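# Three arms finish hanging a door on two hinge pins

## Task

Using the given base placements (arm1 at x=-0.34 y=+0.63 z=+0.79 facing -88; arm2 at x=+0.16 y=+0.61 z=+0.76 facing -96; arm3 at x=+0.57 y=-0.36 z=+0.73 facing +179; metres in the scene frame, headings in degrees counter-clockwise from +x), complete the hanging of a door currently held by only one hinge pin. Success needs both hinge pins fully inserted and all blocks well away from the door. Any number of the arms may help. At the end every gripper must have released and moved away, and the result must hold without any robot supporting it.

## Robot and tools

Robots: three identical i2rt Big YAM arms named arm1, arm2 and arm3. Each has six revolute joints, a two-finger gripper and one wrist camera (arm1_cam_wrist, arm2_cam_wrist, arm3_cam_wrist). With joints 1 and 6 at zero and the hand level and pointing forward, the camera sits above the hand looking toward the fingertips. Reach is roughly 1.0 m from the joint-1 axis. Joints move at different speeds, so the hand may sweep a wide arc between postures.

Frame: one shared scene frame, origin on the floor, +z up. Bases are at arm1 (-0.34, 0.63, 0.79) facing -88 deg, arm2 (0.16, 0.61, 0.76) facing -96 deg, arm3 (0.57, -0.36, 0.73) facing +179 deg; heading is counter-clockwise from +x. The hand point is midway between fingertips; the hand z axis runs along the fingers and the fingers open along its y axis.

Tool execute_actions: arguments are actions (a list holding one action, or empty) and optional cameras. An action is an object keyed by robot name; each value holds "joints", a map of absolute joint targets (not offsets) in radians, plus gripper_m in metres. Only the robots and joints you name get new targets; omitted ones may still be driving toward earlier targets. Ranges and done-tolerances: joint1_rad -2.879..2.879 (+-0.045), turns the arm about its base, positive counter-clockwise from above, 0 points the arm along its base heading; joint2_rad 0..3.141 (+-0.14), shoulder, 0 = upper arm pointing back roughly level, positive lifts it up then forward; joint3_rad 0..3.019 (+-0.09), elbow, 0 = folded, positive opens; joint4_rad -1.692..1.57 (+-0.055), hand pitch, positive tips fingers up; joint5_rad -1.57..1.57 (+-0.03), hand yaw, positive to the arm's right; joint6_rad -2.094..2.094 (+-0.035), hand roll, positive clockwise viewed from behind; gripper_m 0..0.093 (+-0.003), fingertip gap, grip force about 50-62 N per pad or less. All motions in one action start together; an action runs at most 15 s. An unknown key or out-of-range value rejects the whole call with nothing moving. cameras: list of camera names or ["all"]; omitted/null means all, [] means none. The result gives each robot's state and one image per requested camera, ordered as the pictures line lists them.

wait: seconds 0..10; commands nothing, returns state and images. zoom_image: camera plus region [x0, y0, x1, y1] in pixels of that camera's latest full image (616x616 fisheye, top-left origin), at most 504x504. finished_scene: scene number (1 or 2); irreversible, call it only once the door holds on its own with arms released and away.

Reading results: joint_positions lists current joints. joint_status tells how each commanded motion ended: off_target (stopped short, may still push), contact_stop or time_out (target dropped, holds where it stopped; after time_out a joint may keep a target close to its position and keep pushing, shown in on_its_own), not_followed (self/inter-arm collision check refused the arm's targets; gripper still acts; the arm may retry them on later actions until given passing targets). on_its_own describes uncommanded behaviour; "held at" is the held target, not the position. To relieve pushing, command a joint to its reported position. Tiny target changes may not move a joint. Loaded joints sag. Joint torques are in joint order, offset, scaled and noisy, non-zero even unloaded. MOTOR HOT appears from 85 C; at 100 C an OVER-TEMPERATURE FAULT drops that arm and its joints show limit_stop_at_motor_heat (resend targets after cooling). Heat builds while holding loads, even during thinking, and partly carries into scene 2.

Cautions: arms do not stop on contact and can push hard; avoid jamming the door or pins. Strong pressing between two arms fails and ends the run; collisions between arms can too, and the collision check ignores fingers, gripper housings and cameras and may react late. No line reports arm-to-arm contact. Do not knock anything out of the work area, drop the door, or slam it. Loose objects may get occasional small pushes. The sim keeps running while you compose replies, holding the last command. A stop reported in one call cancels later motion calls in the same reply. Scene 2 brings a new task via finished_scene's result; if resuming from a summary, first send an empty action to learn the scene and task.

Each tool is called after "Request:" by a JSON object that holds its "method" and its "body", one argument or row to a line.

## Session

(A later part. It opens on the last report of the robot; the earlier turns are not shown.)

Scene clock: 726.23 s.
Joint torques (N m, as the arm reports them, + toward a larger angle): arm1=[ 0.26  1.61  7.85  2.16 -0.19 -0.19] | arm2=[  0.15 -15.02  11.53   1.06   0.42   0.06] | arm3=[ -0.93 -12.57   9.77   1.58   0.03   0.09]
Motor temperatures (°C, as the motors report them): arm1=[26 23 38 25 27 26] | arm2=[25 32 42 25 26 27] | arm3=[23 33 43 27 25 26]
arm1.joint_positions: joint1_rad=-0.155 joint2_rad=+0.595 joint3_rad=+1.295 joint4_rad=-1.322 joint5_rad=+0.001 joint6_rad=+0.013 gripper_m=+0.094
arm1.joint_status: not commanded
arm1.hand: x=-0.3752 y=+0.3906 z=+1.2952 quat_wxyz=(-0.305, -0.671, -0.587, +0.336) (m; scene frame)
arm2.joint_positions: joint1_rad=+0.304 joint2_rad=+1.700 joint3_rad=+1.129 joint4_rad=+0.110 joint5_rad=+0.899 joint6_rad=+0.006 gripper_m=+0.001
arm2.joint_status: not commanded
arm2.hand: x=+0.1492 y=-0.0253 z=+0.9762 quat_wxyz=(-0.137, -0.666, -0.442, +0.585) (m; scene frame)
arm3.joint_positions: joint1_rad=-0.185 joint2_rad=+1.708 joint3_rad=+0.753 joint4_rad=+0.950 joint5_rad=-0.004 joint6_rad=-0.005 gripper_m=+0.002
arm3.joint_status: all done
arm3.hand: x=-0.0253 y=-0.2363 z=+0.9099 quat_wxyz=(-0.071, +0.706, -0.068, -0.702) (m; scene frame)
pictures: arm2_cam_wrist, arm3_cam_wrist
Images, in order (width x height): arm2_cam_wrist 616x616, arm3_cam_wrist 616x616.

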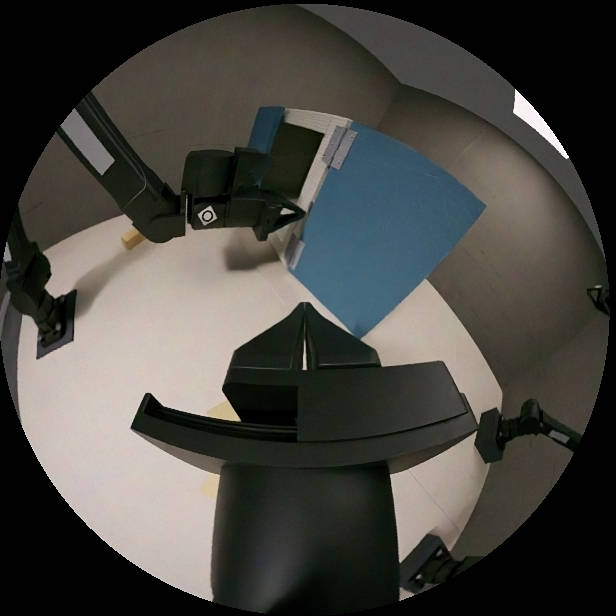

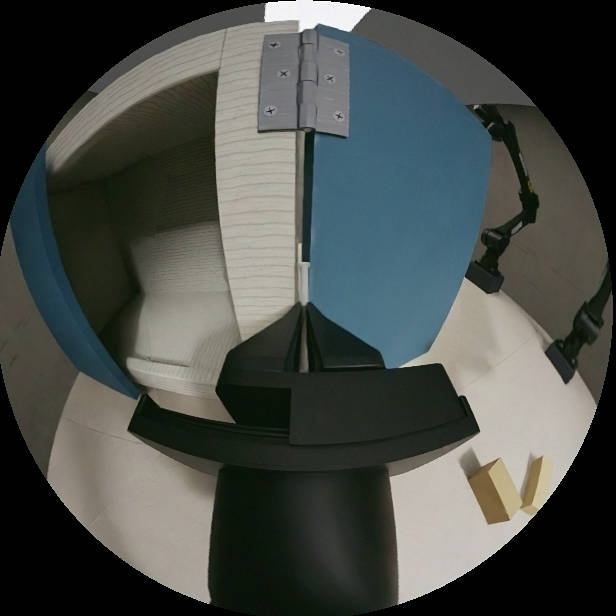

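Request:
{"method": "execute_actions", "body": {
  "actions": [
    {"arm3":{"joints":{"joint2_rad":1.775,"joint3_rad":0.80,"joint4_rad":1.0}}}
  ],
  "cameras": ["arm2_cam_wrist","arm3_cam_wrist"]
}}

Request:
{"method": "zoom_image", "body": {
  "camera": "arm2_cam_wrist",
  "region": [250,160,350,290]
}}

Scene clock: 740.23 s.
Joint torques (N m, as the arm reports them, + toward a larger angle): arm1=[ 0.15  1.67  7.84  2.25 -0.19 -0.18] | arm2=[  0.32 -14.5   11.62   1.23   0.42   0.04] | arm3=[ -1.41 -11.08   9.2    2.58   0.05   0.08]
Motor temperatures (°C, as the motors report them): arm1=[26 23 38 25 27 26] | arm2=[25 32 42 25 26 27] | arm3=[23 33 44 27 25 26]
arm1.joint_positions: joint1_rad=-0.155 joint2_rad=+0.595 joint3_rad=+1.295 joint4_rad=-1.322 joint5_rad=+0.001 joint6_rad=+0.013 gripper_m=+0.094
arm1.joint_status: not commanded
arm1.hand: x=-0.3752 y=+0.3906 z=+1.2952 quat_wxyz=(-0.305, -0.671, -0.587, +0.336) (m; scene frame)
arm2.joint_positions: joint1_rad=+0.304 joint2_rad=+1.700 joint3_rad=+1.129 joint4_rad=+0.110 joint5_rad=+0.899 joint6_rad=+0.006 gripper_m=+0.001
arm2.joint_status: not commanded
arm2.hand: x=+0.1492 y=-0.0253 z=+0.9762 quat_wxyz=(-0.137, -0.666, -0.442, +0.585) (m; scene frame)
arm3.joint_positions: joint1_rad=-0.185 joint2_rad=+1.769 joint3_rad=+0.764 joint4_rad=+0.978 joint5_rad=-0.004 joint6_rad=-0.005 gripper_m=+0.002
arm3.joint_status: all done
arm3.hand: x=-0.0315 y=-0.2350 z=+0.8864 quat_wxyz=(-0.071, +0.713, -0.068, -0.694) (m; scene frame)
pictures: arm2_cam_wrist, arm3_cam_wrist
Images, in order (width x height): arm2_cam_wrist 616x616, arm3_cam_wrist 616x616.

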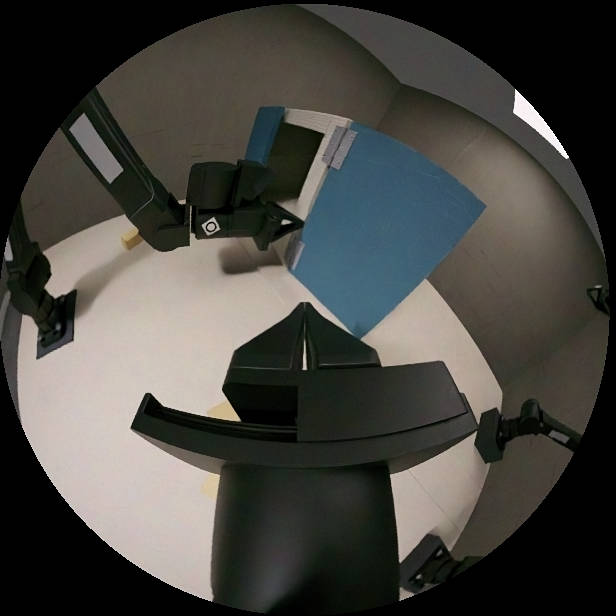

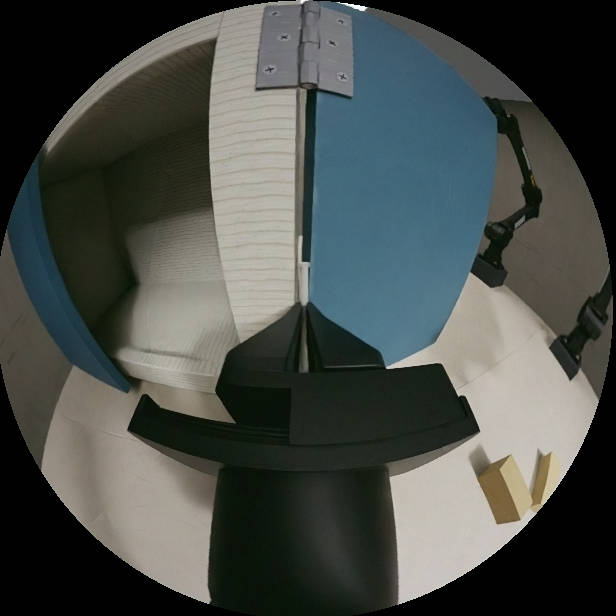

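Region (250, 160, 350, 290) of arm2_cam_wrist's 616x616 image, scaled by 3.877, with more detail than that image has; it fills the left 388 columns of this view, and the rest is white.

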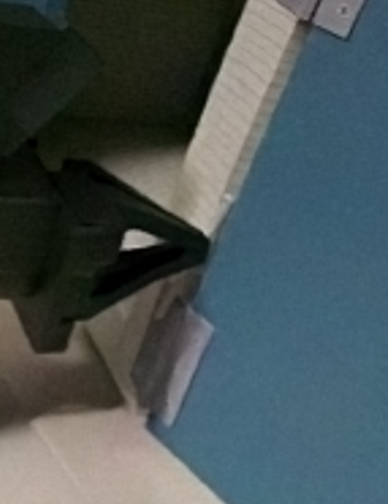

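Request:
{"method": "zoom_image", "body": {
  "camera": "arm2_cam_wrist",
  "region": [280,200,320,270]
}}

Request:
{"method": "execute_actions", "body": {
  "actions": [
    {"arm3":{"joints":{"joint2_rad":1.81,"joint3_rad":0.80,"joint4_rad":1.05}}}
  ],
  "cameras": ["arm2_cam_wrist"]
}}

Request:
{"method": "zoom_image", "body": {
  "camera": "arm2_cam_wrist",
  "region": [270,190,330,280]
}}

Region (280, 200, 320, 270) of arm2_cam_wrist's 616x616 image, scaled by 7.200, with more detail than that image has; it fills the left 288 columns of this view, and the rest is white.

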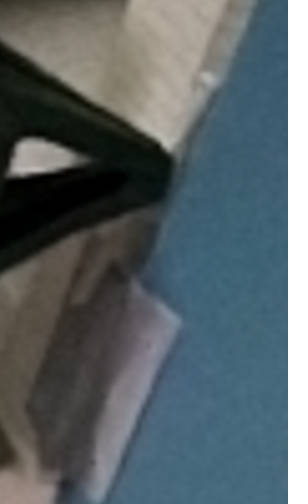

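Scene clock: 746.33 s.
Joint torques (N m, as the arm reports them, + toward a larger angle): arm1=[ 0.19  1.55  7.86  2.16 -0.19 -0.17] | arm2=[  0.01 -14.75  11.47   1.18   0.38   0.08] | arm3=[ -1.32 -10.54   9.13   2.65   0.04   0.11]
Motor temperatures (°C, as the motors report them): arm1=[26 23 38 25 27 26] | arm2=[25 32 43 25 26 27] | arm3=[23 33 44 27 25 26]
arm1.joint_positions: joint1_rad=-0.155 joint2_rad=+0.595 joint3_rad=+1.295 joint4_rad=-1.322 joint5_rad=+0.001 joint6_rad=+0.013 gripper_m=+0.094
arm1.joint_status: not commanded
arm1.hand: x=-0.3752 y=+0.3906 z=+1.2952 quat_wxyz=(-0.305, -0.671, -0.587, +0.336) (m; scene frame)
arm2.joint_positions: joint1_rad=+0.304 joint2_rad=+1.700 joint3_rad=+1.129 joint4_rad=+0.110 joint5_rad=+0.899 joint6_rad=+0.006 gripper_m=+0.001
arm2.joint_status: not commanded
arm2.hand: x=+0.1492 y=-0.0253 z=+0.9762 quat_wxyz=(-0.137, -0.666, -0.442, +0.585) (m; scene frame)
arm3.joint_positions: joint1_rad=-0.185 joint2_rad=+1.796 joint3_rad=+0.764 joint4_rad=+1.027 joint5_rad=-0.004 joint6_rad=-0.005 gripper_m=+0.002
arm3.joint_status: all done
arm3.hand: x=-0.0324 y=-0.2348 z=+0.8823 quat_wxyz=(-0.071, +0.706, -0.068, -0.702) (m; scene frame)
pictures: arm2_cam_wrist
Images, in order (width x height): arm2_cam_wrist 616x616.

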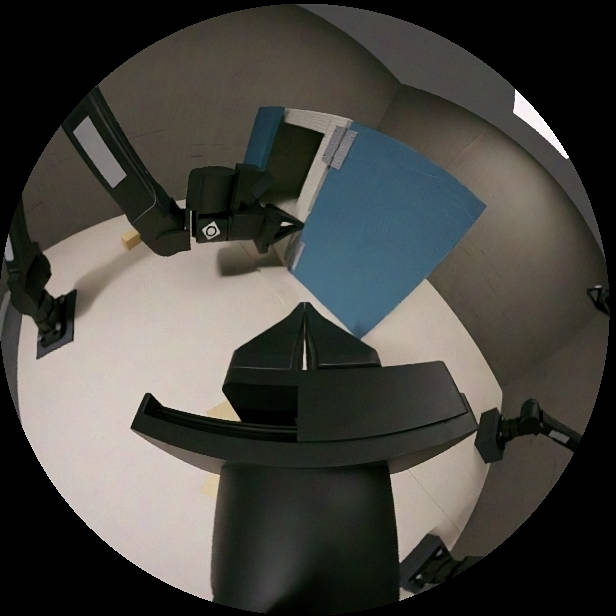

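Region (270, 190, 330, 280) of arm2_cam_wrist's 616x616 image, scaled by 5.600, with more detail than that image has.

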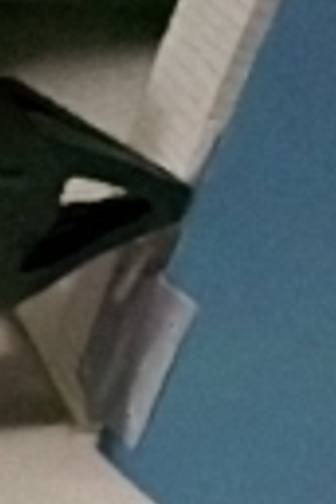

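Request:
{"method": "execute_actions", "body": {
  "actions": [
    {"arm2":{"joints":{"joint1_rad":0.23,"joint2_rad":1.95,"joint3_rad":1.22,"joint4_rad":0.45}}}
  ],
  "cameras": ["arm2_cam_wrist"]
}}

Scene clock: 766.70 s.
Joint torques (N m, as the arm reports them, + toward a larger angle): arm1=[ 0.19  1.69  7.86  2.15 -0.2  -0.19] | arm2=[ -0.33 -17.6   10.86   2.66   0.34   0.07] | arm3=[ -0.84 -10.7    9.04   2.57   0.02   0.1 ]
Motor temperatures (°C, as the motors report them): arm1=[26 23 38 25 27 26] | arm2=[25 33 43 25 26 27] | arm3=[23 32 44 27 25 26]
arm1.joint_positions: joint1_rad=-0.155 joint2_rad=+0.595 joint3_rad=+1.295 joint4_rad=-1.322 joint5_rad=+0.001 joint6_rad=+0.013 gripper_m=+0.094
arm1.joint_status: not commanded
arm1.hand: x=-0.3752 y=+0.3906 z=+1.2952 quat_wxyz=(-0.305, -0.671, -0.587, +0.336) (m; scene frame)
arm2.joint_positions: joint1_rad=+0.226 joint2_rad=+1.963 joint3_rad=+1.192 joint4_rad=+0.422 joint5_rad=+0.899 joint6_rad=+0.006 gripper_m=+0.001
arm2.joint_status: all done
arm2.hand: x=+0.1061 y=-0.0747 z=+0.8931 quat_wxyz=(-0.155, -0.679, -0.381, +0.608) (m; scene frame)
arm3.joint_positions: joint1_rad=-0.185 joint2_rad=+1.796 joint3_rad=+0.764 joint4_rad=+1.027 joint5_rad=-0.004 joint6_rad=-0.005 gripper_m=+0.002
arm3.joint_status: not commanded
arm3.hand: x=-0.0324 y=-0.2348 z=+0.8823 quat_wxyz=(-0.071, +0.706, -0.068, -0.702) (m; scene frame)
pictures: arm2_cam_wrist
Images, in order (width x height): arm2_cam_wrist 616x616.

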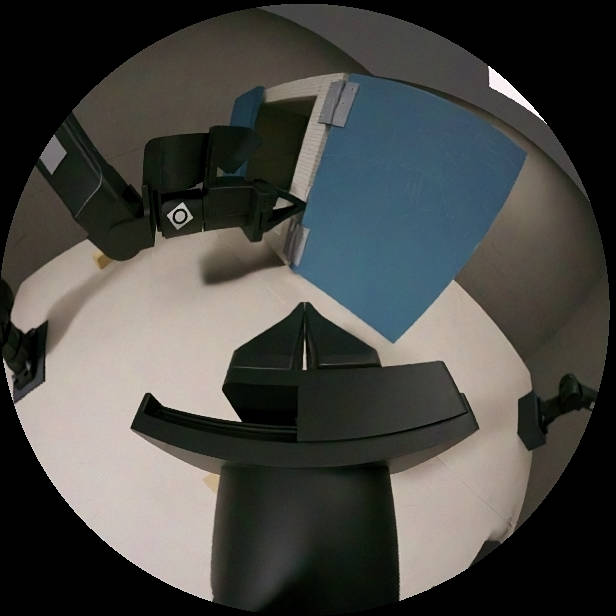

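Request:
{"method": "zoom_image", "body": {
  "camera": "arm2_cam_wrist",
  "region": [260,160,330,280]
}}

Region (260, 160, 330, 280) of arm2_cam_wrist's 616x616 image, scaled by 4.200, with more detail than that image has; it fills the left 294 columns of this view, and the rest is white.

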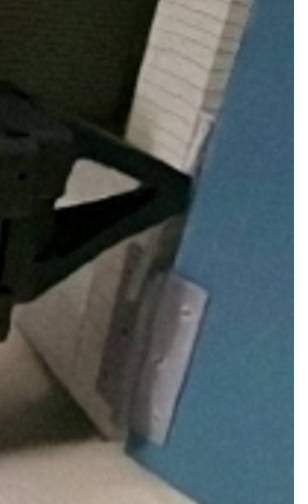

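Request:
{"method": "execute_actions", "body": {
  "actions": [
    {"arm3":{"joints":{"joint2_rad":1.86,"joint3_rad":0.79,"joint4_rad":1.095}}}
  ],
  "cameras": ["arm2_cam_wrist"]
}}

Request:
{"method": "zoom_image", "body": {
  "camera": "arm2_cam_wrist",
  "region": [260,160,330,280]
}}

Scene clock: 775.60 s.
Joint torques (N m, as the arm reports them, + toward a larger angle): arm1=[ 0.09  1.61  7.82  2.17 -0.2  -0.19] | arm2=[ -0.3  -17.54  10.82   2.53   0.35   0.03] | arm3=[ -0.87 -10.45   7.84   2.34   0.05   0.1 ]
Motor temperatures (°C, as the motors report them): arm1=[26 23 39 25 27 26] | arm2=[25 33 43 25 26 27] | arm3=[23 32 44 27 25 26]
arm1.joint_positions: joint1_rad=-0.155 joint2_rad=+0.595 joint3_rad=+1.295 joint4_rad=-1.322 joint5_rad=+0.001 joint6_rad=+0.013 gripper_m=+0.094
arm1.joint_status: not commanded
arm1.hand: x=-0.3752 y=+0.3906 z=+1.2952 quat_wxyz=(-0.305, -0.671, -0.587, +0.336) (m; scene frame)
arm2.joint_positions: joint1_rad=+0.226 joint2_rad=+1.963 joint3_rad=+1.192 joint4_rad=+0.422 joint5_rad=+0.899 joint6_rad=+0.006 gripper_m=+0.001
arm2.joint_status: not commanded
arm2.hand: x=+0.1061 y=-0.0747 z=+0.8931 quat_wxyz=(-0.155, -0.679, -0.381, +0.608) (m; scene frame)
arm3.joint_positions: joint1_rad=-0.185 joint2_rad=+1.840 joint3_rad=+0.764 joint4_rad=+1.081 joint5_rad=-0.004 joint6_rad=-0.005 gripper_m=+0.002
arm3.joint_status: all done
arm3.hand: x=-0.0332 y=-0.2346 z=+0.8696 quat_wxyz=(-0.072, +0.702, -0.067, -0.705) (m; scene frame)
pictures: arm2_cam_wrist
Images, in order (width x height): arm2_cam_wrist 616x616.

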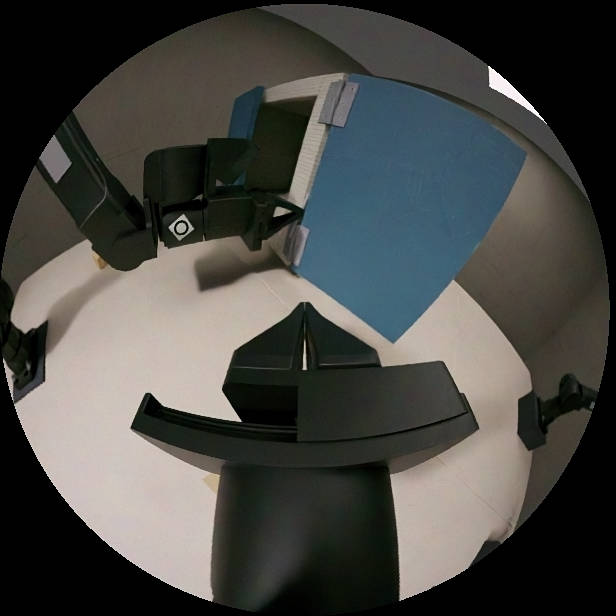

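Region (260, 160, 330, 280) of arm2_cam_wrist's 616x616 image, scaled by 4.200, with more detail than that image has; it fills the left 294 columns of this view, and the rest is white.

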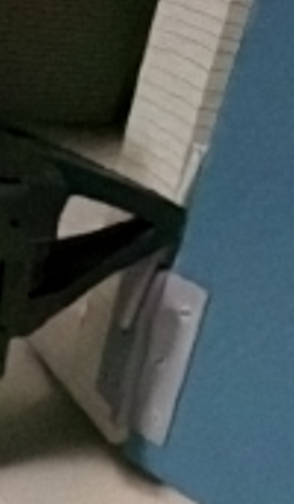

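Request:
{"method": "execute_actions", "body": {
  "actions": [
    {"arm3":{"joints":{"joint2_rad":1.72,"joint3_rad":0.75,"joint4_rad":1.0}}}
  ],
  "cameras": []
}}

Request:
{"method": "execute_actions", "body": {
  "actions": [
    {"arm3":{"joints":{"joint2_rad":1.78,"joint4_rad":1.2}}}
  ],
  "cameras": []
}}

Request:
{"method": "execute_actions", "body": {
  "actions": [
    {"arm3":{"joints":{"joint2_rad":1.865,"joint3_rad":0.80,"joint4_rad":1.275}}}
  ],
  "cameras": ["arm2_cam_wrist","arm3_cam_wrist"]
}}

Request:
{"method": "zoom_image", "body": {
  "camera": "arm2_cam_wrist",
  "region": [260,160,330,280]
}}

Scene clock: 789.77 s.
Joint torques (N m, as the arm reports them, + toward a larger angle): arm1=[ 0.1   1.57  7.86  2.2  -0.2  -0.19] | arm2=[  0.32 -17.14  10.86   2.6    0.32   0.07] | arm3=[ -1.03 -11.24   6.82   1.51   0.02   0.08]
Motor temperatures (°C, as the motors report them): arm1=[26 23 39 25 27 26] | arm2=[25 34 42 25 26 27] | arm3=[23 32 44 27 25 26]
arm1.joint_positions: joint1_rad=-0.155 joint2_rad=+0.595 joint3_rad=+1.295 joint4_rad=-1.322 joint5_rad=+0.001 joint6_rad=+0.013 gripper_m=+0.094
arm1.joint_status: not commanded
arm1.hand: x=-0.3752 y=+0.3906 z=+1.2952 quat_wxyz=(-0.305, -0.671, -0.587, +0.336) (m; scene frame)
arm2.joint_positions: joint1_rad=+0.226 joint2_rad=+1.963 joint3_rad=+1.192 joint4_rad=+0.422 joint5_rad=+0.899 joint6_rad=+0.006 gripper_m=+0.001
arm2.joint_status: not commanded
arm2.hand: x=+0.1061 y=-0.0747 z=+0.8931 quat_wxyz=(-0.155, -0.679, -0.381, +0.608) (m; scene frame)
arm3.joint_positions: joint1_rad=-0.185 joint2_rad=+1.725 joint3_rad=+0.748 joint4_rad=+1.009 joint5_rad=-0.004 joint6_rad=-0.005 gripper_m=+0.002
arm3.joint_status: all done
arm3.hand: x=-0.0244 y=-0.2364 z=+0.9125 quat_wxyz=(-0.073, +0.692, -0.067, -0.715) (m; scene frame)
pictures: none
No camera images: the call's "cameras" was empty. Leave "cameras" out to get every camera's image.

Scene clock: 790.70 s.
Joint torques (N m, as the arm reports them, + toward a larger angle): arm1=[ 0.28  1.57  7.83  2.15 -0.19 -0.19] | arm2=[ -0.04 -17.49  10.92   2.59   0.31   0.08] | arm3=[ -0.66 -11.04   6.25   2.54   0.     0.09]
Motor temperatures (°C, as the motors report them): arm1=[26 23 39 25 27 26] | arm2=[25 34 42 25 26 27] | arm3=[23 32 43 27 25 26]
arm1.joint_positions: joint1_rad=-0.155 joint2_rad=+0.595 joint3_rad=+1.295 joint4_rad=-1.322 joint5_rad=+0.001 joint6_rad=+0.013 gripper_m=+0.094
arm1.joint_status: not commanded
arm1.hand: x=-0.3752 y=+0.3906 z=+1.2952 quat_wxyz=(-0.305, -0.671, -0.587, +0.336) (m; scene frame)
arm2.joint_positions: joint1_rad=+0.226 joint2_rad=+1.963 joint3_rad=+1.192 joint4_rad=+0.422 joint5_rad=+0.899 joint6_rad=+0.006 gripper_m=+0.001
arm2.joint_status: not commanded
arm2.hand: x=+0.1061 y=-0.0747 z=+0.8931 quat_wxyz=(-0.155, -0.679, -0.381, +0.608) (m; scene frame)
arm3.joint_positions: joint1_rad=-0.185 joint2_rad=+1.773 joint3_rad=+0.748 joint4_rad=+1.177 joint5_rad=-0.004 joint6_rad=-0.005 gripper_m=+0.002
arm3.joint_status: all done
arm3.hand: x=-0.0237 y=-0.2366 z=+0.9251 quat_wxyz=(-0.077, +0.649, -0.062, -0.755) (m; scene frame)
pictures: none
No camera images: the call's "cameras" was empty. Leave "cameras" out to get every camera's image.

Scene clock: 791.57 s.
Joint torques (N m, as the arm reports them, + toward a larger angle): arm1=[ 0.26  1.59  7.87  2.15 -0.2  -0.18] | arm2=[ -0.07 -17.31  10.77   2.71   0.33   0.06] | arm3=[ -1.16 -11.67   8.32   2.64   0.04   0.1 ]
Motor temperatures (°C, as the motors report them): arm1=[26 23 39 25 27 26] | arm2=[25 34 42 25 26 27] | arm3=[23 32 43 27 25 26]
arm1.joint_positions: joint1_rad=-0.155 joint2_rad=+0.595 joint3_rad=+1.295 joint4_rad=-1.322 joint5_rad=+0.001 joint6_rad=+0.013 gripper_m=+0.094
arm1.joint_status: not commanded
arm1.hand: x=-0.3752 y=+0.3906 z=+1.2952 quat_wxyz=(-0.305, -0.671, -0.587, +0.336) (m; scene frame)
arm2.joint_positions: joint1_rad=+0.226 joint2_rad=+1.963 joint3_rad=+1.192 joint4_rad=+0.422 joint5_rad=+0.899 joint6_rad=+0.006 gripper_m=+0.001
arm2.joint_status: not commanded
arm2.hand: x=+0.1061 y=-0.0747 z=+0.8931 quat_wxyz=(-0.155, -0.679, -0.381, +0.608) (m; scene frame)
arm3.joint_positions: joint1_rad=-0.185 joint2_rad=+1.861 joint3_rad=+0.767 joint4_rad=+1.252 joint5_rad=-0.004 joint6_rad=-0.005 gripper_m=+0.002
arm3.joint_status: all done
arm3.hand: x=-0.0313 y=-0.2350 z=+0.8998 quat_wxyz=(-0.077, +0.646, -0.062, -0.757) (m; scene frame)
pictures: arm2_cam_wrist, arm3_cam_wrist
Images, in order (width x height): arm2_cam_wrist 616x616, arm3_cam_wrist 616x616.

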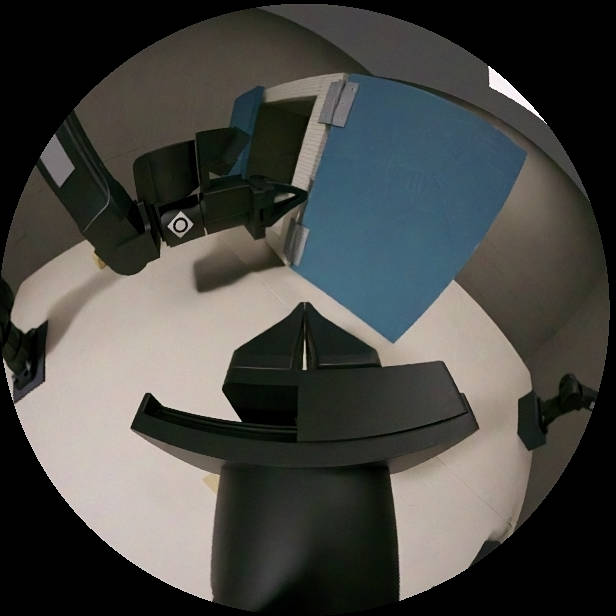

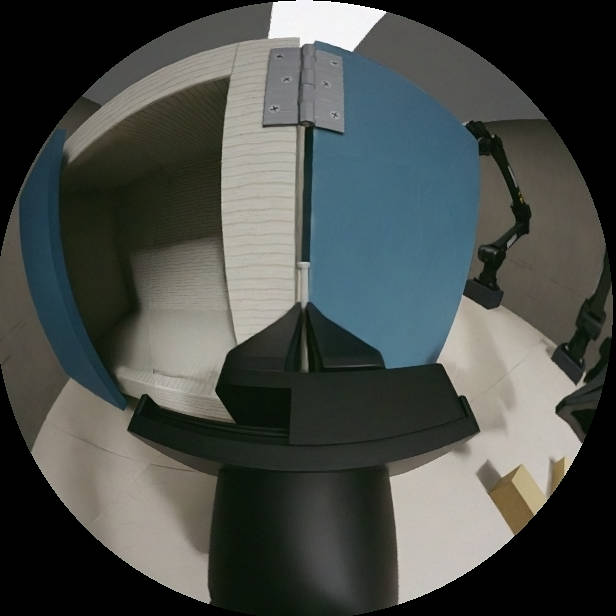

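Region (260, 160, 330, 280) of arm2_cam_wrist's 616x616 image, scaled by 4.200, with more detail than that image has; it fills the left 294 columns of this view, and the rest is white.

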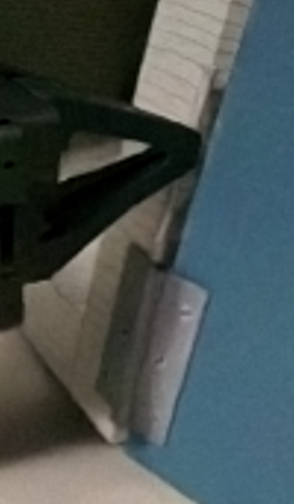

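Request:
{"method": "execute_actions", "body": {
  "actions": [
    {"arm3":{"joints":{"joint2_rad":1.915,"joint3_rad":0.80,"joint4_rad":1.31}}}
  ],
  "cameras": ["arm2_cam_wrist"]
}}

Request:
{"method": "zoom_image", "body": {
  "camera": "arm2_cam_wrist",
  "region": [260,160,330,280]
}}

Scene clock: 797.00 s.
Joint torques (N m, as the arm reports them, + toward a larger angle): arm1=[ 0.13  1.58  7.88  2.12 -0.2  -0.18] | arm2=[  0.34 -17.43  11.03   2.68   0.33   0.06] | arm3=[ -0.72 -11.22   7.92   2.49  -0.03   0.1 ]
Motor temperatures (°C, as the motors report them): arm1=[26 23 39 25 27 26] | arm2=[25 34 42 25 26 27] | arm3=[23 33 43 27 25 26]
arm1.joint_positions: joint1_rad=-0.155 joint2_rad=+0.595 joint3_rad=+1.295 joint4_rad=-1.322 joint5_rad=+0.001 joint6_rad=+0.013 gripper_m=+0.094
arm1.joint_status: not commanded
arm1.hand: x=-0.3752 y=+0.3906 z=+1.2952 quat_wxyz=(-0.305, -0.671, -0.587, +0.336) (m; scene frame)
arm2.joint_positions: joint1_rad=+0.226 joint2_rad=+1.963 joint3_rad=+1.192 joint4_rad=+0.422 joint5_rad=+0.899 joint6_rad=+0.006 gripper_m=+0.001
arm2.joint_status: not commanded
arm2.hand: x=+0.1061 y=-0.0747 z=+0.8931 quat_wxyz=(-0.155, -0.679, -0.381, +0.608) (m; scene frame)
arm3.joint_positions: joint1_rad=-0.187 joint2_rad=+1.903 joint3_rad=+0.767 joint4_rad=+1.289 joint5_rad=-0.002 joint6_rad=-0.005 gripper_m=+0.002
arm3.joint_status: all done
arm3.hand: x=-0.0310 y=-0.2335 z=+0.8839 quat_wxyz=(-0.079, +0.648, -0.063, -0.755) (m; scene frame)
pictures: arm2_cam_wrist
Images, in order (width x height): arm2_cam_wrist 616x616.

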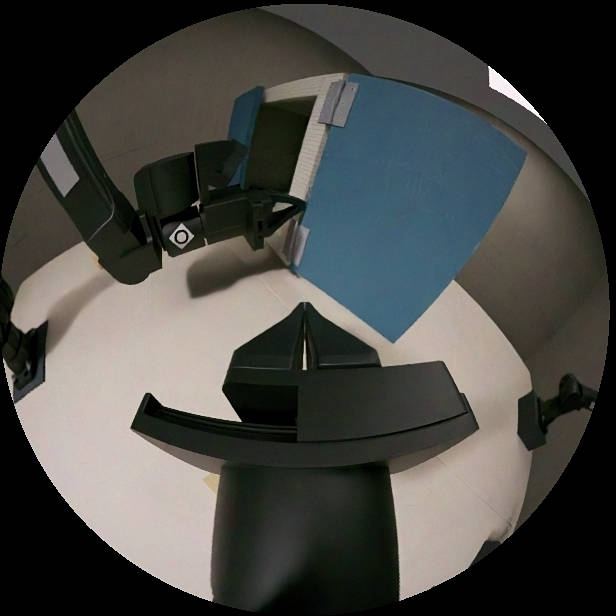

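Region (260, 160, 330, 280) of arm2_cam_wrist's 616x616 image, scaled by 4.200, with more detail than that image has; it fills the left 294 columns of this view, and the rest is white.

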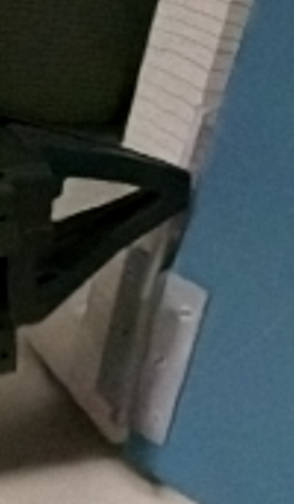

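Request:
{"method": "execute_actions", "body": {
  "actions": [
    {"arm3":{"joints":{"joint2_rad":1.96,"joint3_rad":0.795,"joint4_rad":1.36}}}
  ],
  "cameras": ["arm2_cam_wrist"]
}}

Request:
{"method": "zoom_image", "body": {
  "camera": "arm2_cam_wrist",
  "region": [260,160,330,280]
}}

Scene clock: 801.37 s.
Joint torques (N m, as the arm reports them, + toward a larger angle): arm1=[ 0.2   1.73  7.83  2.18 -0.18 -0.18] | arm2=[ -0.03 -17.1   10.86   2.54   0.34   0.05] | arm3=[ -0.84 -11.45   7.29   2.52  -0.05   0.09]
Motor temperatures (°C, as the motors report them): arm1=[26 23 39 25 27 26] | arm2=[25 34 42 25 26 27] | arm3=[23 33 43 27 25 26]
arm1.joint_positions: joint1_rad=-0.155 joint2_rad=+0.595 joint3_rad=+1.295 joint4_rad=-1.322 joint5_rad=+0.001 joint6_rad=+0.013 gripper_m=+0.094
arm1.joint_status: not commanded
arm1.hand: x=-0.3752 y=+0.3906 z=+1.2952 quat_wxyz=(-0.305, -0.671, -0.587, +0.336) (m; scene frame)
arm2.joint_positions: joint1_rad=+0.226 joint2_rad=+1.963 joint3_rad=+1.192 joint4_rad=+0.422 joint5_rad=+0.899 joint6_rad=+0.006 gripper_m=+0.001
arm2.joint_status: not commanded
arm2.hand: x=+0.1061 y=-0.0747 z=+0.8931 quat_wxyz=(-0.155, -0.679, -0.381, +0.608) (m; scene frame)
arm3.joint_positions: joint1_rad=-0.188 joint2_rad=+1.948 joint3_rad=+0.767 joint4_rad=+1.338 joint5_rad=-0.002 joint6_rad=-0.005 gripper_m=+0.002
arm3.joint_status: all done
arm3.hand: x=-0.0300 y=-0.2334 z=+0.8697 quat_wxyz=(-0.079, +0.646, -0.063, -0.757) (m; scene frame)
pictures: arm2_cam_wrist
Images, in order (width x height): arm2_cam_wrist 616x616.

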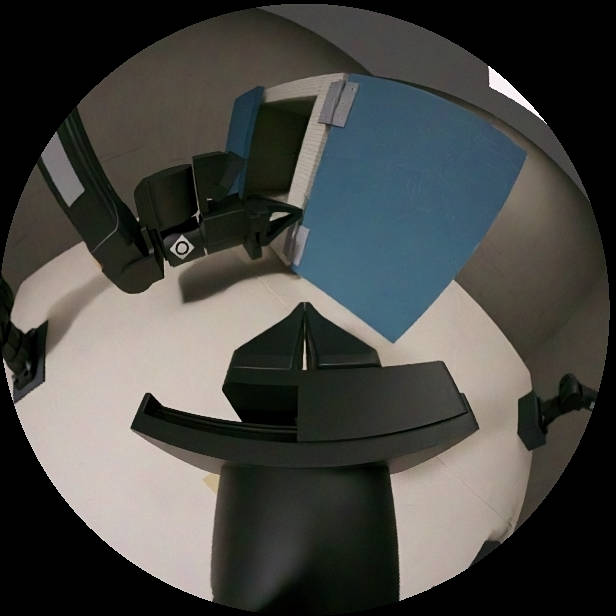

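Region (260, 160, 330, 280) of arm2_cam_wrist's 616x616 image, scaled by 4.200, with more detail than that image has; it fills the left 294 columns of this view, and the rest is white.

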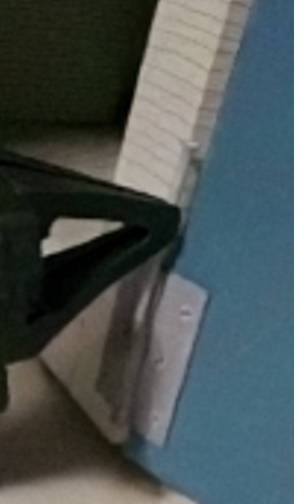

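Request:
{"method": "execute_actions", "body": {
  "actions": [
    {"arm3":{"joints":{"joint2_rad":1.83,"joint3_rad":0.76,"joint4_rad":1.25}}}
  ],
  "cameras": []
}}

Request:
{"method": "execute_actions", "body": {
  "actions": [
    {"arm3":{"joints":{"joint2_rad":1.88,"joint3_rad":0.835,"joint4_rad":1.25}}}
  ],
  "cameras": ["arm2_cam_wrist","arm3_cam_wrist"]
}}

Request:
{"method": "zoom_image", "body": {
  "camera": "arm2_cam_wrist",
  "region": [260,160,330,280]
}}

Scene clock: 814.27 s.
Joint torques (N m, as the arm reports them, + toward a larger angle): arm1=[ 0.18  1.59  7.87  2.16 -0.18 -0.2 ] | arm2=[ -0.25 -17.25  10.8    2.59   0.32   0.06] | arm3=[ -0.45 -12.04   5.83   1.36  -0.08   0.08]
Motor temperatures (°C, as the motors report them): arm1=[26 23 39 25 27 26] | arm2=[25 34 42 25 26 27] | arm3=[23 33 43 27 25 26]
arm1.joint_positions: joint1_rad=-0.155 joint2_rad=+0.595 joint3_rad=+1.295 joint4_rad=-1.322 joint5_rad=+0.001 joint6_rad=+0.013 gripper_m=+0.094
arm1.joint_status: not commanded
arm1.hand: x=-0.3752 y=+0.3906 z=+1.2952 quat_wxyz=(-0.305, -0.671, -0.587, +0.336) (m; scene frame)
arm2.joint_positions: joint1_rad=+0.226 joint2_rad=+1.963 joint3_rad=+1.192 joint4_rad=+0.422 joint5_rad=+0.899 joint6_rad=+0.006 gripper_m=+0.001
arm2.joint_status: not commanded
arm2.hand: x=+0.1061 y=-0.0747 z=+0.8931 quat_wxyz=(-0.155, -0.679, -0.381, +0.608) (m; scene frame)
arm3.joint_positions: joint1_rad=-0.188 joint2_rad=+1.835 joint3_rad=+0.759 joint4_rad=+1.259 joint5_rad=-0.002 joint6_rad=-0.005 gripper_m=+0.002
arm3.joint_status: all done
arm3.hand: x=-0.0270 y=-0.2340 z=+0.9137 quat_wxyz=(-0.080, +0.636, -0.063, -0.765) (m; scene frame)
pictures: none
No camera images: the call's "cameras" was empty. Leave "cameras" out to get every camera's image.

Scene clock: 814.87 s.
Joint torques (N m, as the arm reports them, + toward a larger angle): arm1=[ 0.18  1.72  7.86  2.16 -0.19 -0.18] | arm2=[ -0.6  -17.21  10.9    2.72   0.34   0.04] | arm3=[ -0.73 -10.51   9.73   1.39  -0.06   0.11]
Motor temperatures (°C, as the motors report them): arm1=[26 23 39 25 27 26] | arm2=[25 34 43 25 26 27] | arm3=[23 33 43 27 25 26]
arm1.joint_positions: joint1_rad=-0.155 joint2_rad=+0.595 joint3_rad=+1.295 joint4_rad=-1.322 joint5_rad=+0.001 joint6_rad=+0.013 gripper_m=+0.094
arm1.joint_status: not commanded
arm1.hand: x=-0.3752 y=+0.3906 z=+1.2952 quat_wxyz=(-0.305, -0.671, -0.587, +0.336) (m; scene frame)
arm2.joint_positions: joint1_rad=+0.226 joint2_rad=+1.963 joint3_rad=+1.192 joint4_rad=+0.422 joint5_rad=+0.899 joint6_rad=+0.006 gripper_m=+0.001
arm2.joint_status: not commanded
arm2.hand: x=+0.1061 y=-0.0747 z=+0.8931 quat_wxyz=(-0.155, -0.679, -0.381, +0.608) (m; scene frame)
arm3.joint_positions: joint1_rad=-0.188 joint2_rad=+1.861 joint3_rad=+0.787 joint4_rad=+1.259 joint5_rad=-0.002 joint6_rad=-0.005 gripper_m=+0.002
arm3.joint_status: all done
arm3.hand: x=-0.0363 y=-0.2321 z=+0.9097 quat_wxyz=(-0.080, +0.636, -0.062, -0.765) (m; scene frame)
pictures: arm2_cam_wrist, arm3_cam_wrist
Images, in order (width x height): arm2_cam_wrist 616x616, arm3_cam_wrist 616x616.

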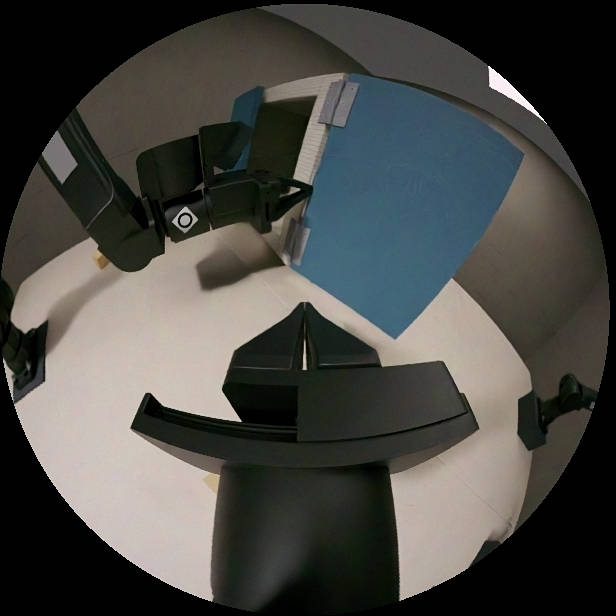

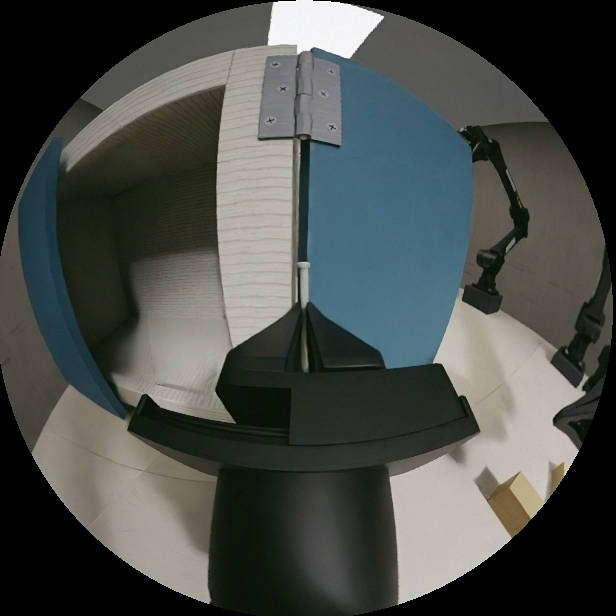

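Region (260, 160, 330, 280) of arm2_cam_wrist's 616x616 image, scaled by 4.200, with more detail than that image has; it fills the left 294 columns of this view, and the rest is white.

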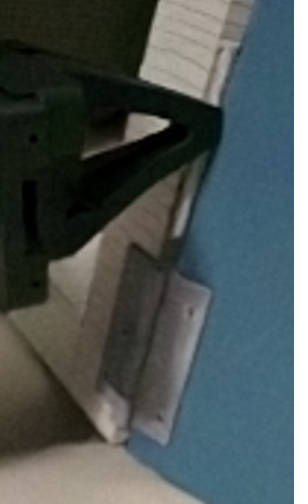

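Request:
{"method": "execute_actions", "body": {
  "actions": [
    {"arm3":{"joints":{"joint2_rad":1.93,"joint3_rad":0.815,"joint4_rad":1.32}}}
  ],
  "cameras": ["arm2_cam_wrist"]
}}

Request:
{"method": "zoom_image", "body": {
  "camera": "arm2_cam_wrist",
  "region": [260,160,330,280]
}}

Scene clock: 818.83 s.
Joint torques (N m, as the arm reports them, + toward a larger angle): arm1=[ 0.24  1.7   7.84  2.16 -0.19 -0.18] | arm2=[ -0.06 -17.24  10.9    2.6    0.36   0.07] | arm3=[ -0.52 -10.41   7.73   1.99  -0.09   0.07]
Motor temperatures (°C, as the motors report them): arm1=[26 23 39 25 27 26] | arm2=[25 34 43 25 26 27] | arm3=[23 33 43 27 25 26]
arm1.joint_positions: joint1_rad=-0.155 joint2_rad=+0.595 joint3_rad=+1.295 joint4_rad=-1.322 joint5_rad=+0.001 joint6_rad=+0.013 gripper_m=+0.094
arm1.joint_status: not commanded
arm1.hand: x=-0.3752 y=+0.3906 z=+1.2952 quat_wxyz=(-0.305, -0.671, -0.587, +0.336) (m; scene frame)
arm2.joint_positions: joint1_rad=+0.226 joint2_rad=+1.963 joint3_rad=+1.192 joint4_rad=+0.422 joint5_rad=+0.899 joint6_rad=+0.006 gripper_m=+0.001
arm2.joint_status: not commanded
arm2.hand: x=+0.1061 y=-0.0747 z=+0.8931 quat_wxyz=(-0.155, -0.679, -0.381, +0.608) (m; scene frame)
arm3.joint_positions: joint1_rad=-0.188 joint2_rad=+1.908 joint3_rad=+0.787 joint4_rad=+1.312 joint5_rad=-0.002 joint6_rad=-0.005 gripper_m=+0.002
arm3.joint_status: all done
arm3.hand: x=-0.0362 y=-0.2321 z=+0.8951 quat_wxyz=(-0.080, +0.633, -0.062, -0.767) (m; scene frame)
pictures: arm2_cam_wrist
Images, in order (width x height): arm2_cam_wrist 616x616.

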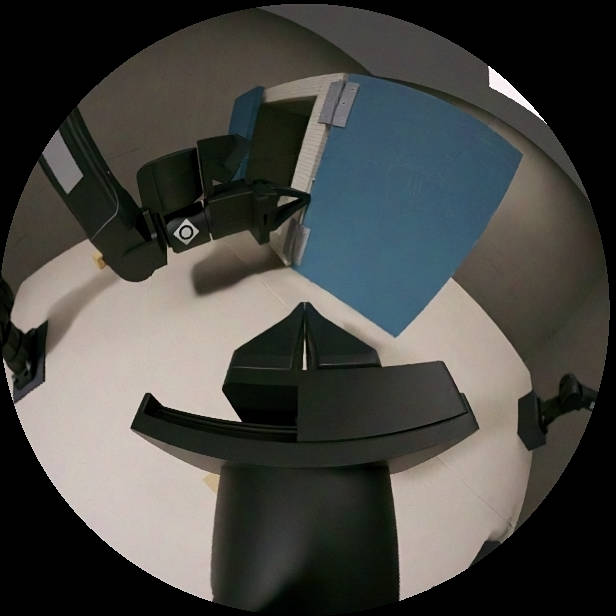

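Region (260, 160, 330, 280) of arm2_cam_wrist's 616x616 image, scaled by 4.200, with more detail than that image has; it fills the left 294 columns of this view, and the rest is white.

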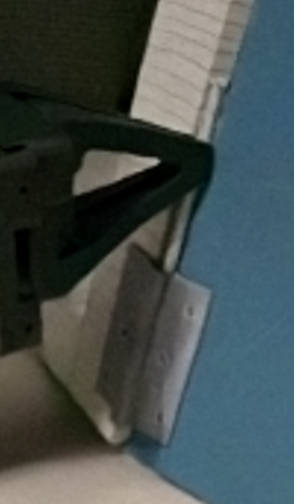

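Tail is right on the knuckle top. Continue.

Request:
{"method": "execute_actions", "body": {
  "actions": [
    {"arm3":{"joints":{"joint2_rad":1.975,"joint3_rad":0.815,"joint4_rad":1.365}}}
  ],
  "cameras": ["arm2_cam_wrist"]
}}

Request:
{"method": "zoom_image", "body": {
  "camera": "arm2_cam_wrist",
  "region": [260,160,330,280]
}}

Scene clock: 823.40 s.
Joint torques (N m, as the arm reports them, + toward a larger angle): arm1=[ 0.15  1.69  7.83  2.17 -0.19 -0.17] | arm2=[ -0.23 -17.45  10.92   2.55   0.34   0.06] | arm3=[-0.6  -9.35  7.05  1.48 -0.09  0.1 ]
Motor temperatures (°C, as the motors report them): arm1=[26 23 39 25 27 26] | arm2=[25 34 43 25 26 27] | arm3=[23 33 43 27 25 26]
arm1.joint_positions: joint1_rad=-0.155 joint2_rad=+0.595 joint3_rad=+1.295 joint4_rad=-1.322 joint5_rad=+0.001 joint6_rad=+0.013 gripper_m=+0.094
arm1.joint_status: not commanded
arm1.hand: x=-0.3752 y=+0.3906 z=+1.2952 quat_wxyz=(-0.305, -0.671, -0.587, +0.336) (m; scene frame)
arm2.joint_positions: joint1_rad=+0.226 joint2_rad=+1.963 joint3_rad=+1.192 joint4_rad=+0.422 joint5_rad=+0.899 joint6_rad=+0.006 gripper_m=+0.001
arm2.joint_status: not commanded
arm2.hand: x=+0.1061 y=-0.0747 z=+0.8931 quat_wxyz=(-0.155, -0.679, -0.381, +0.608) (m; scene frame)
arm3.joint_positions: joint1_rad=-0.188 joint2_rad=+1.935 joint3_rad=+0.793 joint4_rad=+1.367 joint5_rad=-0.002 joint6_rad=-0.005 gripper_m=+0.002
arm3.joint_status: all done
arm3.hand: x=-0.0360 y=-0.2322 z=+0.8943 quat_wxyz=(-0.081, +0.620, -0.061, -0.778) (m; scene frame)
pictures: arm2_cam_wrist
Images, in order (width x height): arm2_cam_wrist 616x616.

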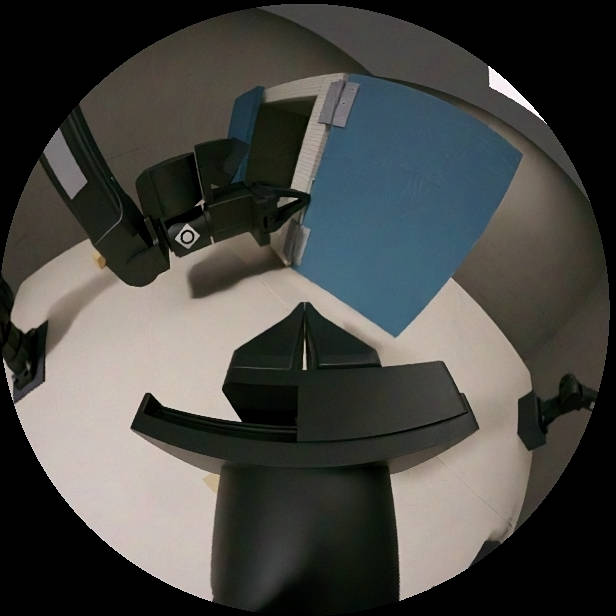

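Region (260, 160, 330, 280) of arm2_cam_wrist's 616x616 image, scaled by 4.200, with more detail than that image has; it fills the left 294 columns of this view, and the rest is white.

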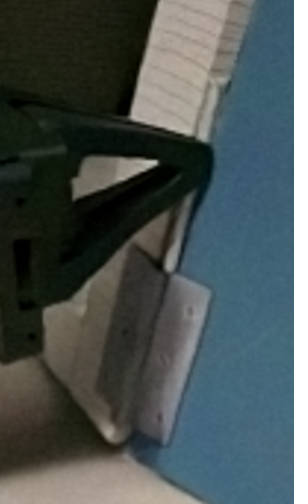

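Request:
{"method": "execute_actions", "body": {
  "actions": [
    {"arm3":{"joints":{"joint2_rad":1.975,"joint3_rad":0.84,"joint4_rad":1.335}}}
  ],
  "cameras": ["arm2_cam_wrist","arm3_cam_wrist"]
}}

Request:
{"method": "zoom_image", "body": {
  "camera": "arm2_cam_wrist",
  "region": [270,170,320,260]
}}

Scene clock: 829.97 s.
Joint torques (N m, as the arm reports them, + toward a larger angle): arm1=[ 0.24  1.47  7.86  2.18 -0.2  -0.18] | arm2=[ -0.65 -17.36  10.92   2.74   0.34   0.05] | arm3=[-0.73 -9.77  8.92  0.53 -0.06  0.1 ]
Motor temperatures (°C, as the motors report them): arm1=[26 23 39 25 27 26] | arm2=[25 34 43 25 26 27] | arm3=[23 32 43 27 25 26]
arm1.joint_positions: joint1_rad=-0.155 joint2_rad=+0.595 joint3_rad=+1.295 joint4_rad=-1.322 joint5_rad=+0.001 joint6_rad=+0.013 gripper_m=+0.094
arm1.joint_status: not commanded
arm1.hand: x=-0.3752 y=+0.3906 z=+1.2952 quat_wxyz=(-0.305, -0.671, -0.587, +0.336) (m; scene frame)
arm2.joint_positions: joint1_rad=+0.226 joint2_rad=+1.963 joint3_rad=+1.192 joint4_rad=+0.422 joint5_rad=+0.899 joint6_rad=+0.006 gripper_m=+0.001
arm2.joint_status: not commanded
arm2.hand: x=+0.1061 y=-0.0747 z=+0.8931 quat_wxyz=(-0.155, -0.679, -0.381, +0.608) (m; scene frame)
arm3.joint_positions: joint1_rad=-0.188 joint2_rad=+1.937 joint3_rad=+0.796 joint4_rad=+1.367 joint5_rad=-0.002 joint6_rad=-0.005 gripper_m=+0.002
arm3.joint_status: all done
arm3.hand: x=-0.0369 y=-0.2320 z=+0.8946 quat_wxyz=(-0.081, +0.620, -0.061, -0.778) (m; scene frame)
pictures: arm2_cam_wrist, arm3_cam_wrist
Images, in order (width x height): arm2_cam_wrist 616x616, arm3_cam_wrist 616x616.

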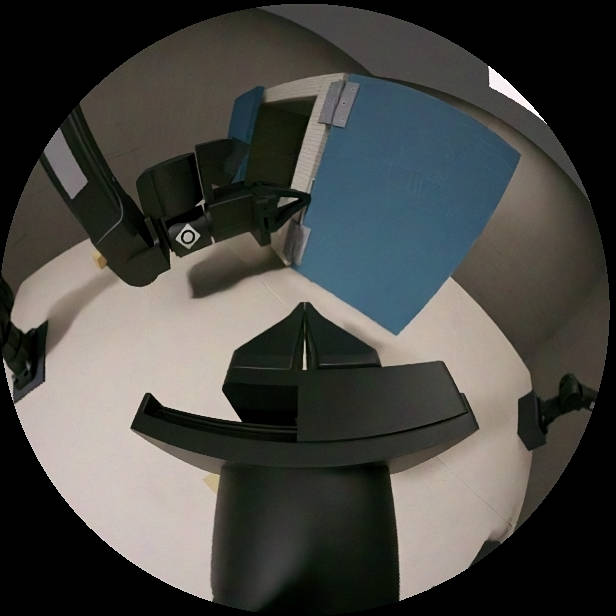

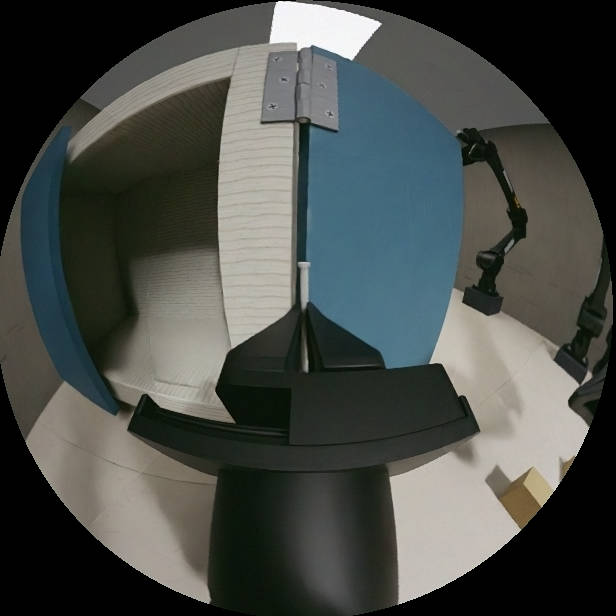

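Region (270, 170, 320, 260) of arm2_cam_wrist's 616x616 image, scaled by 5.600, with more detail than that image has.

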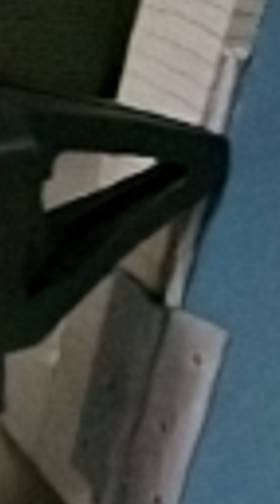

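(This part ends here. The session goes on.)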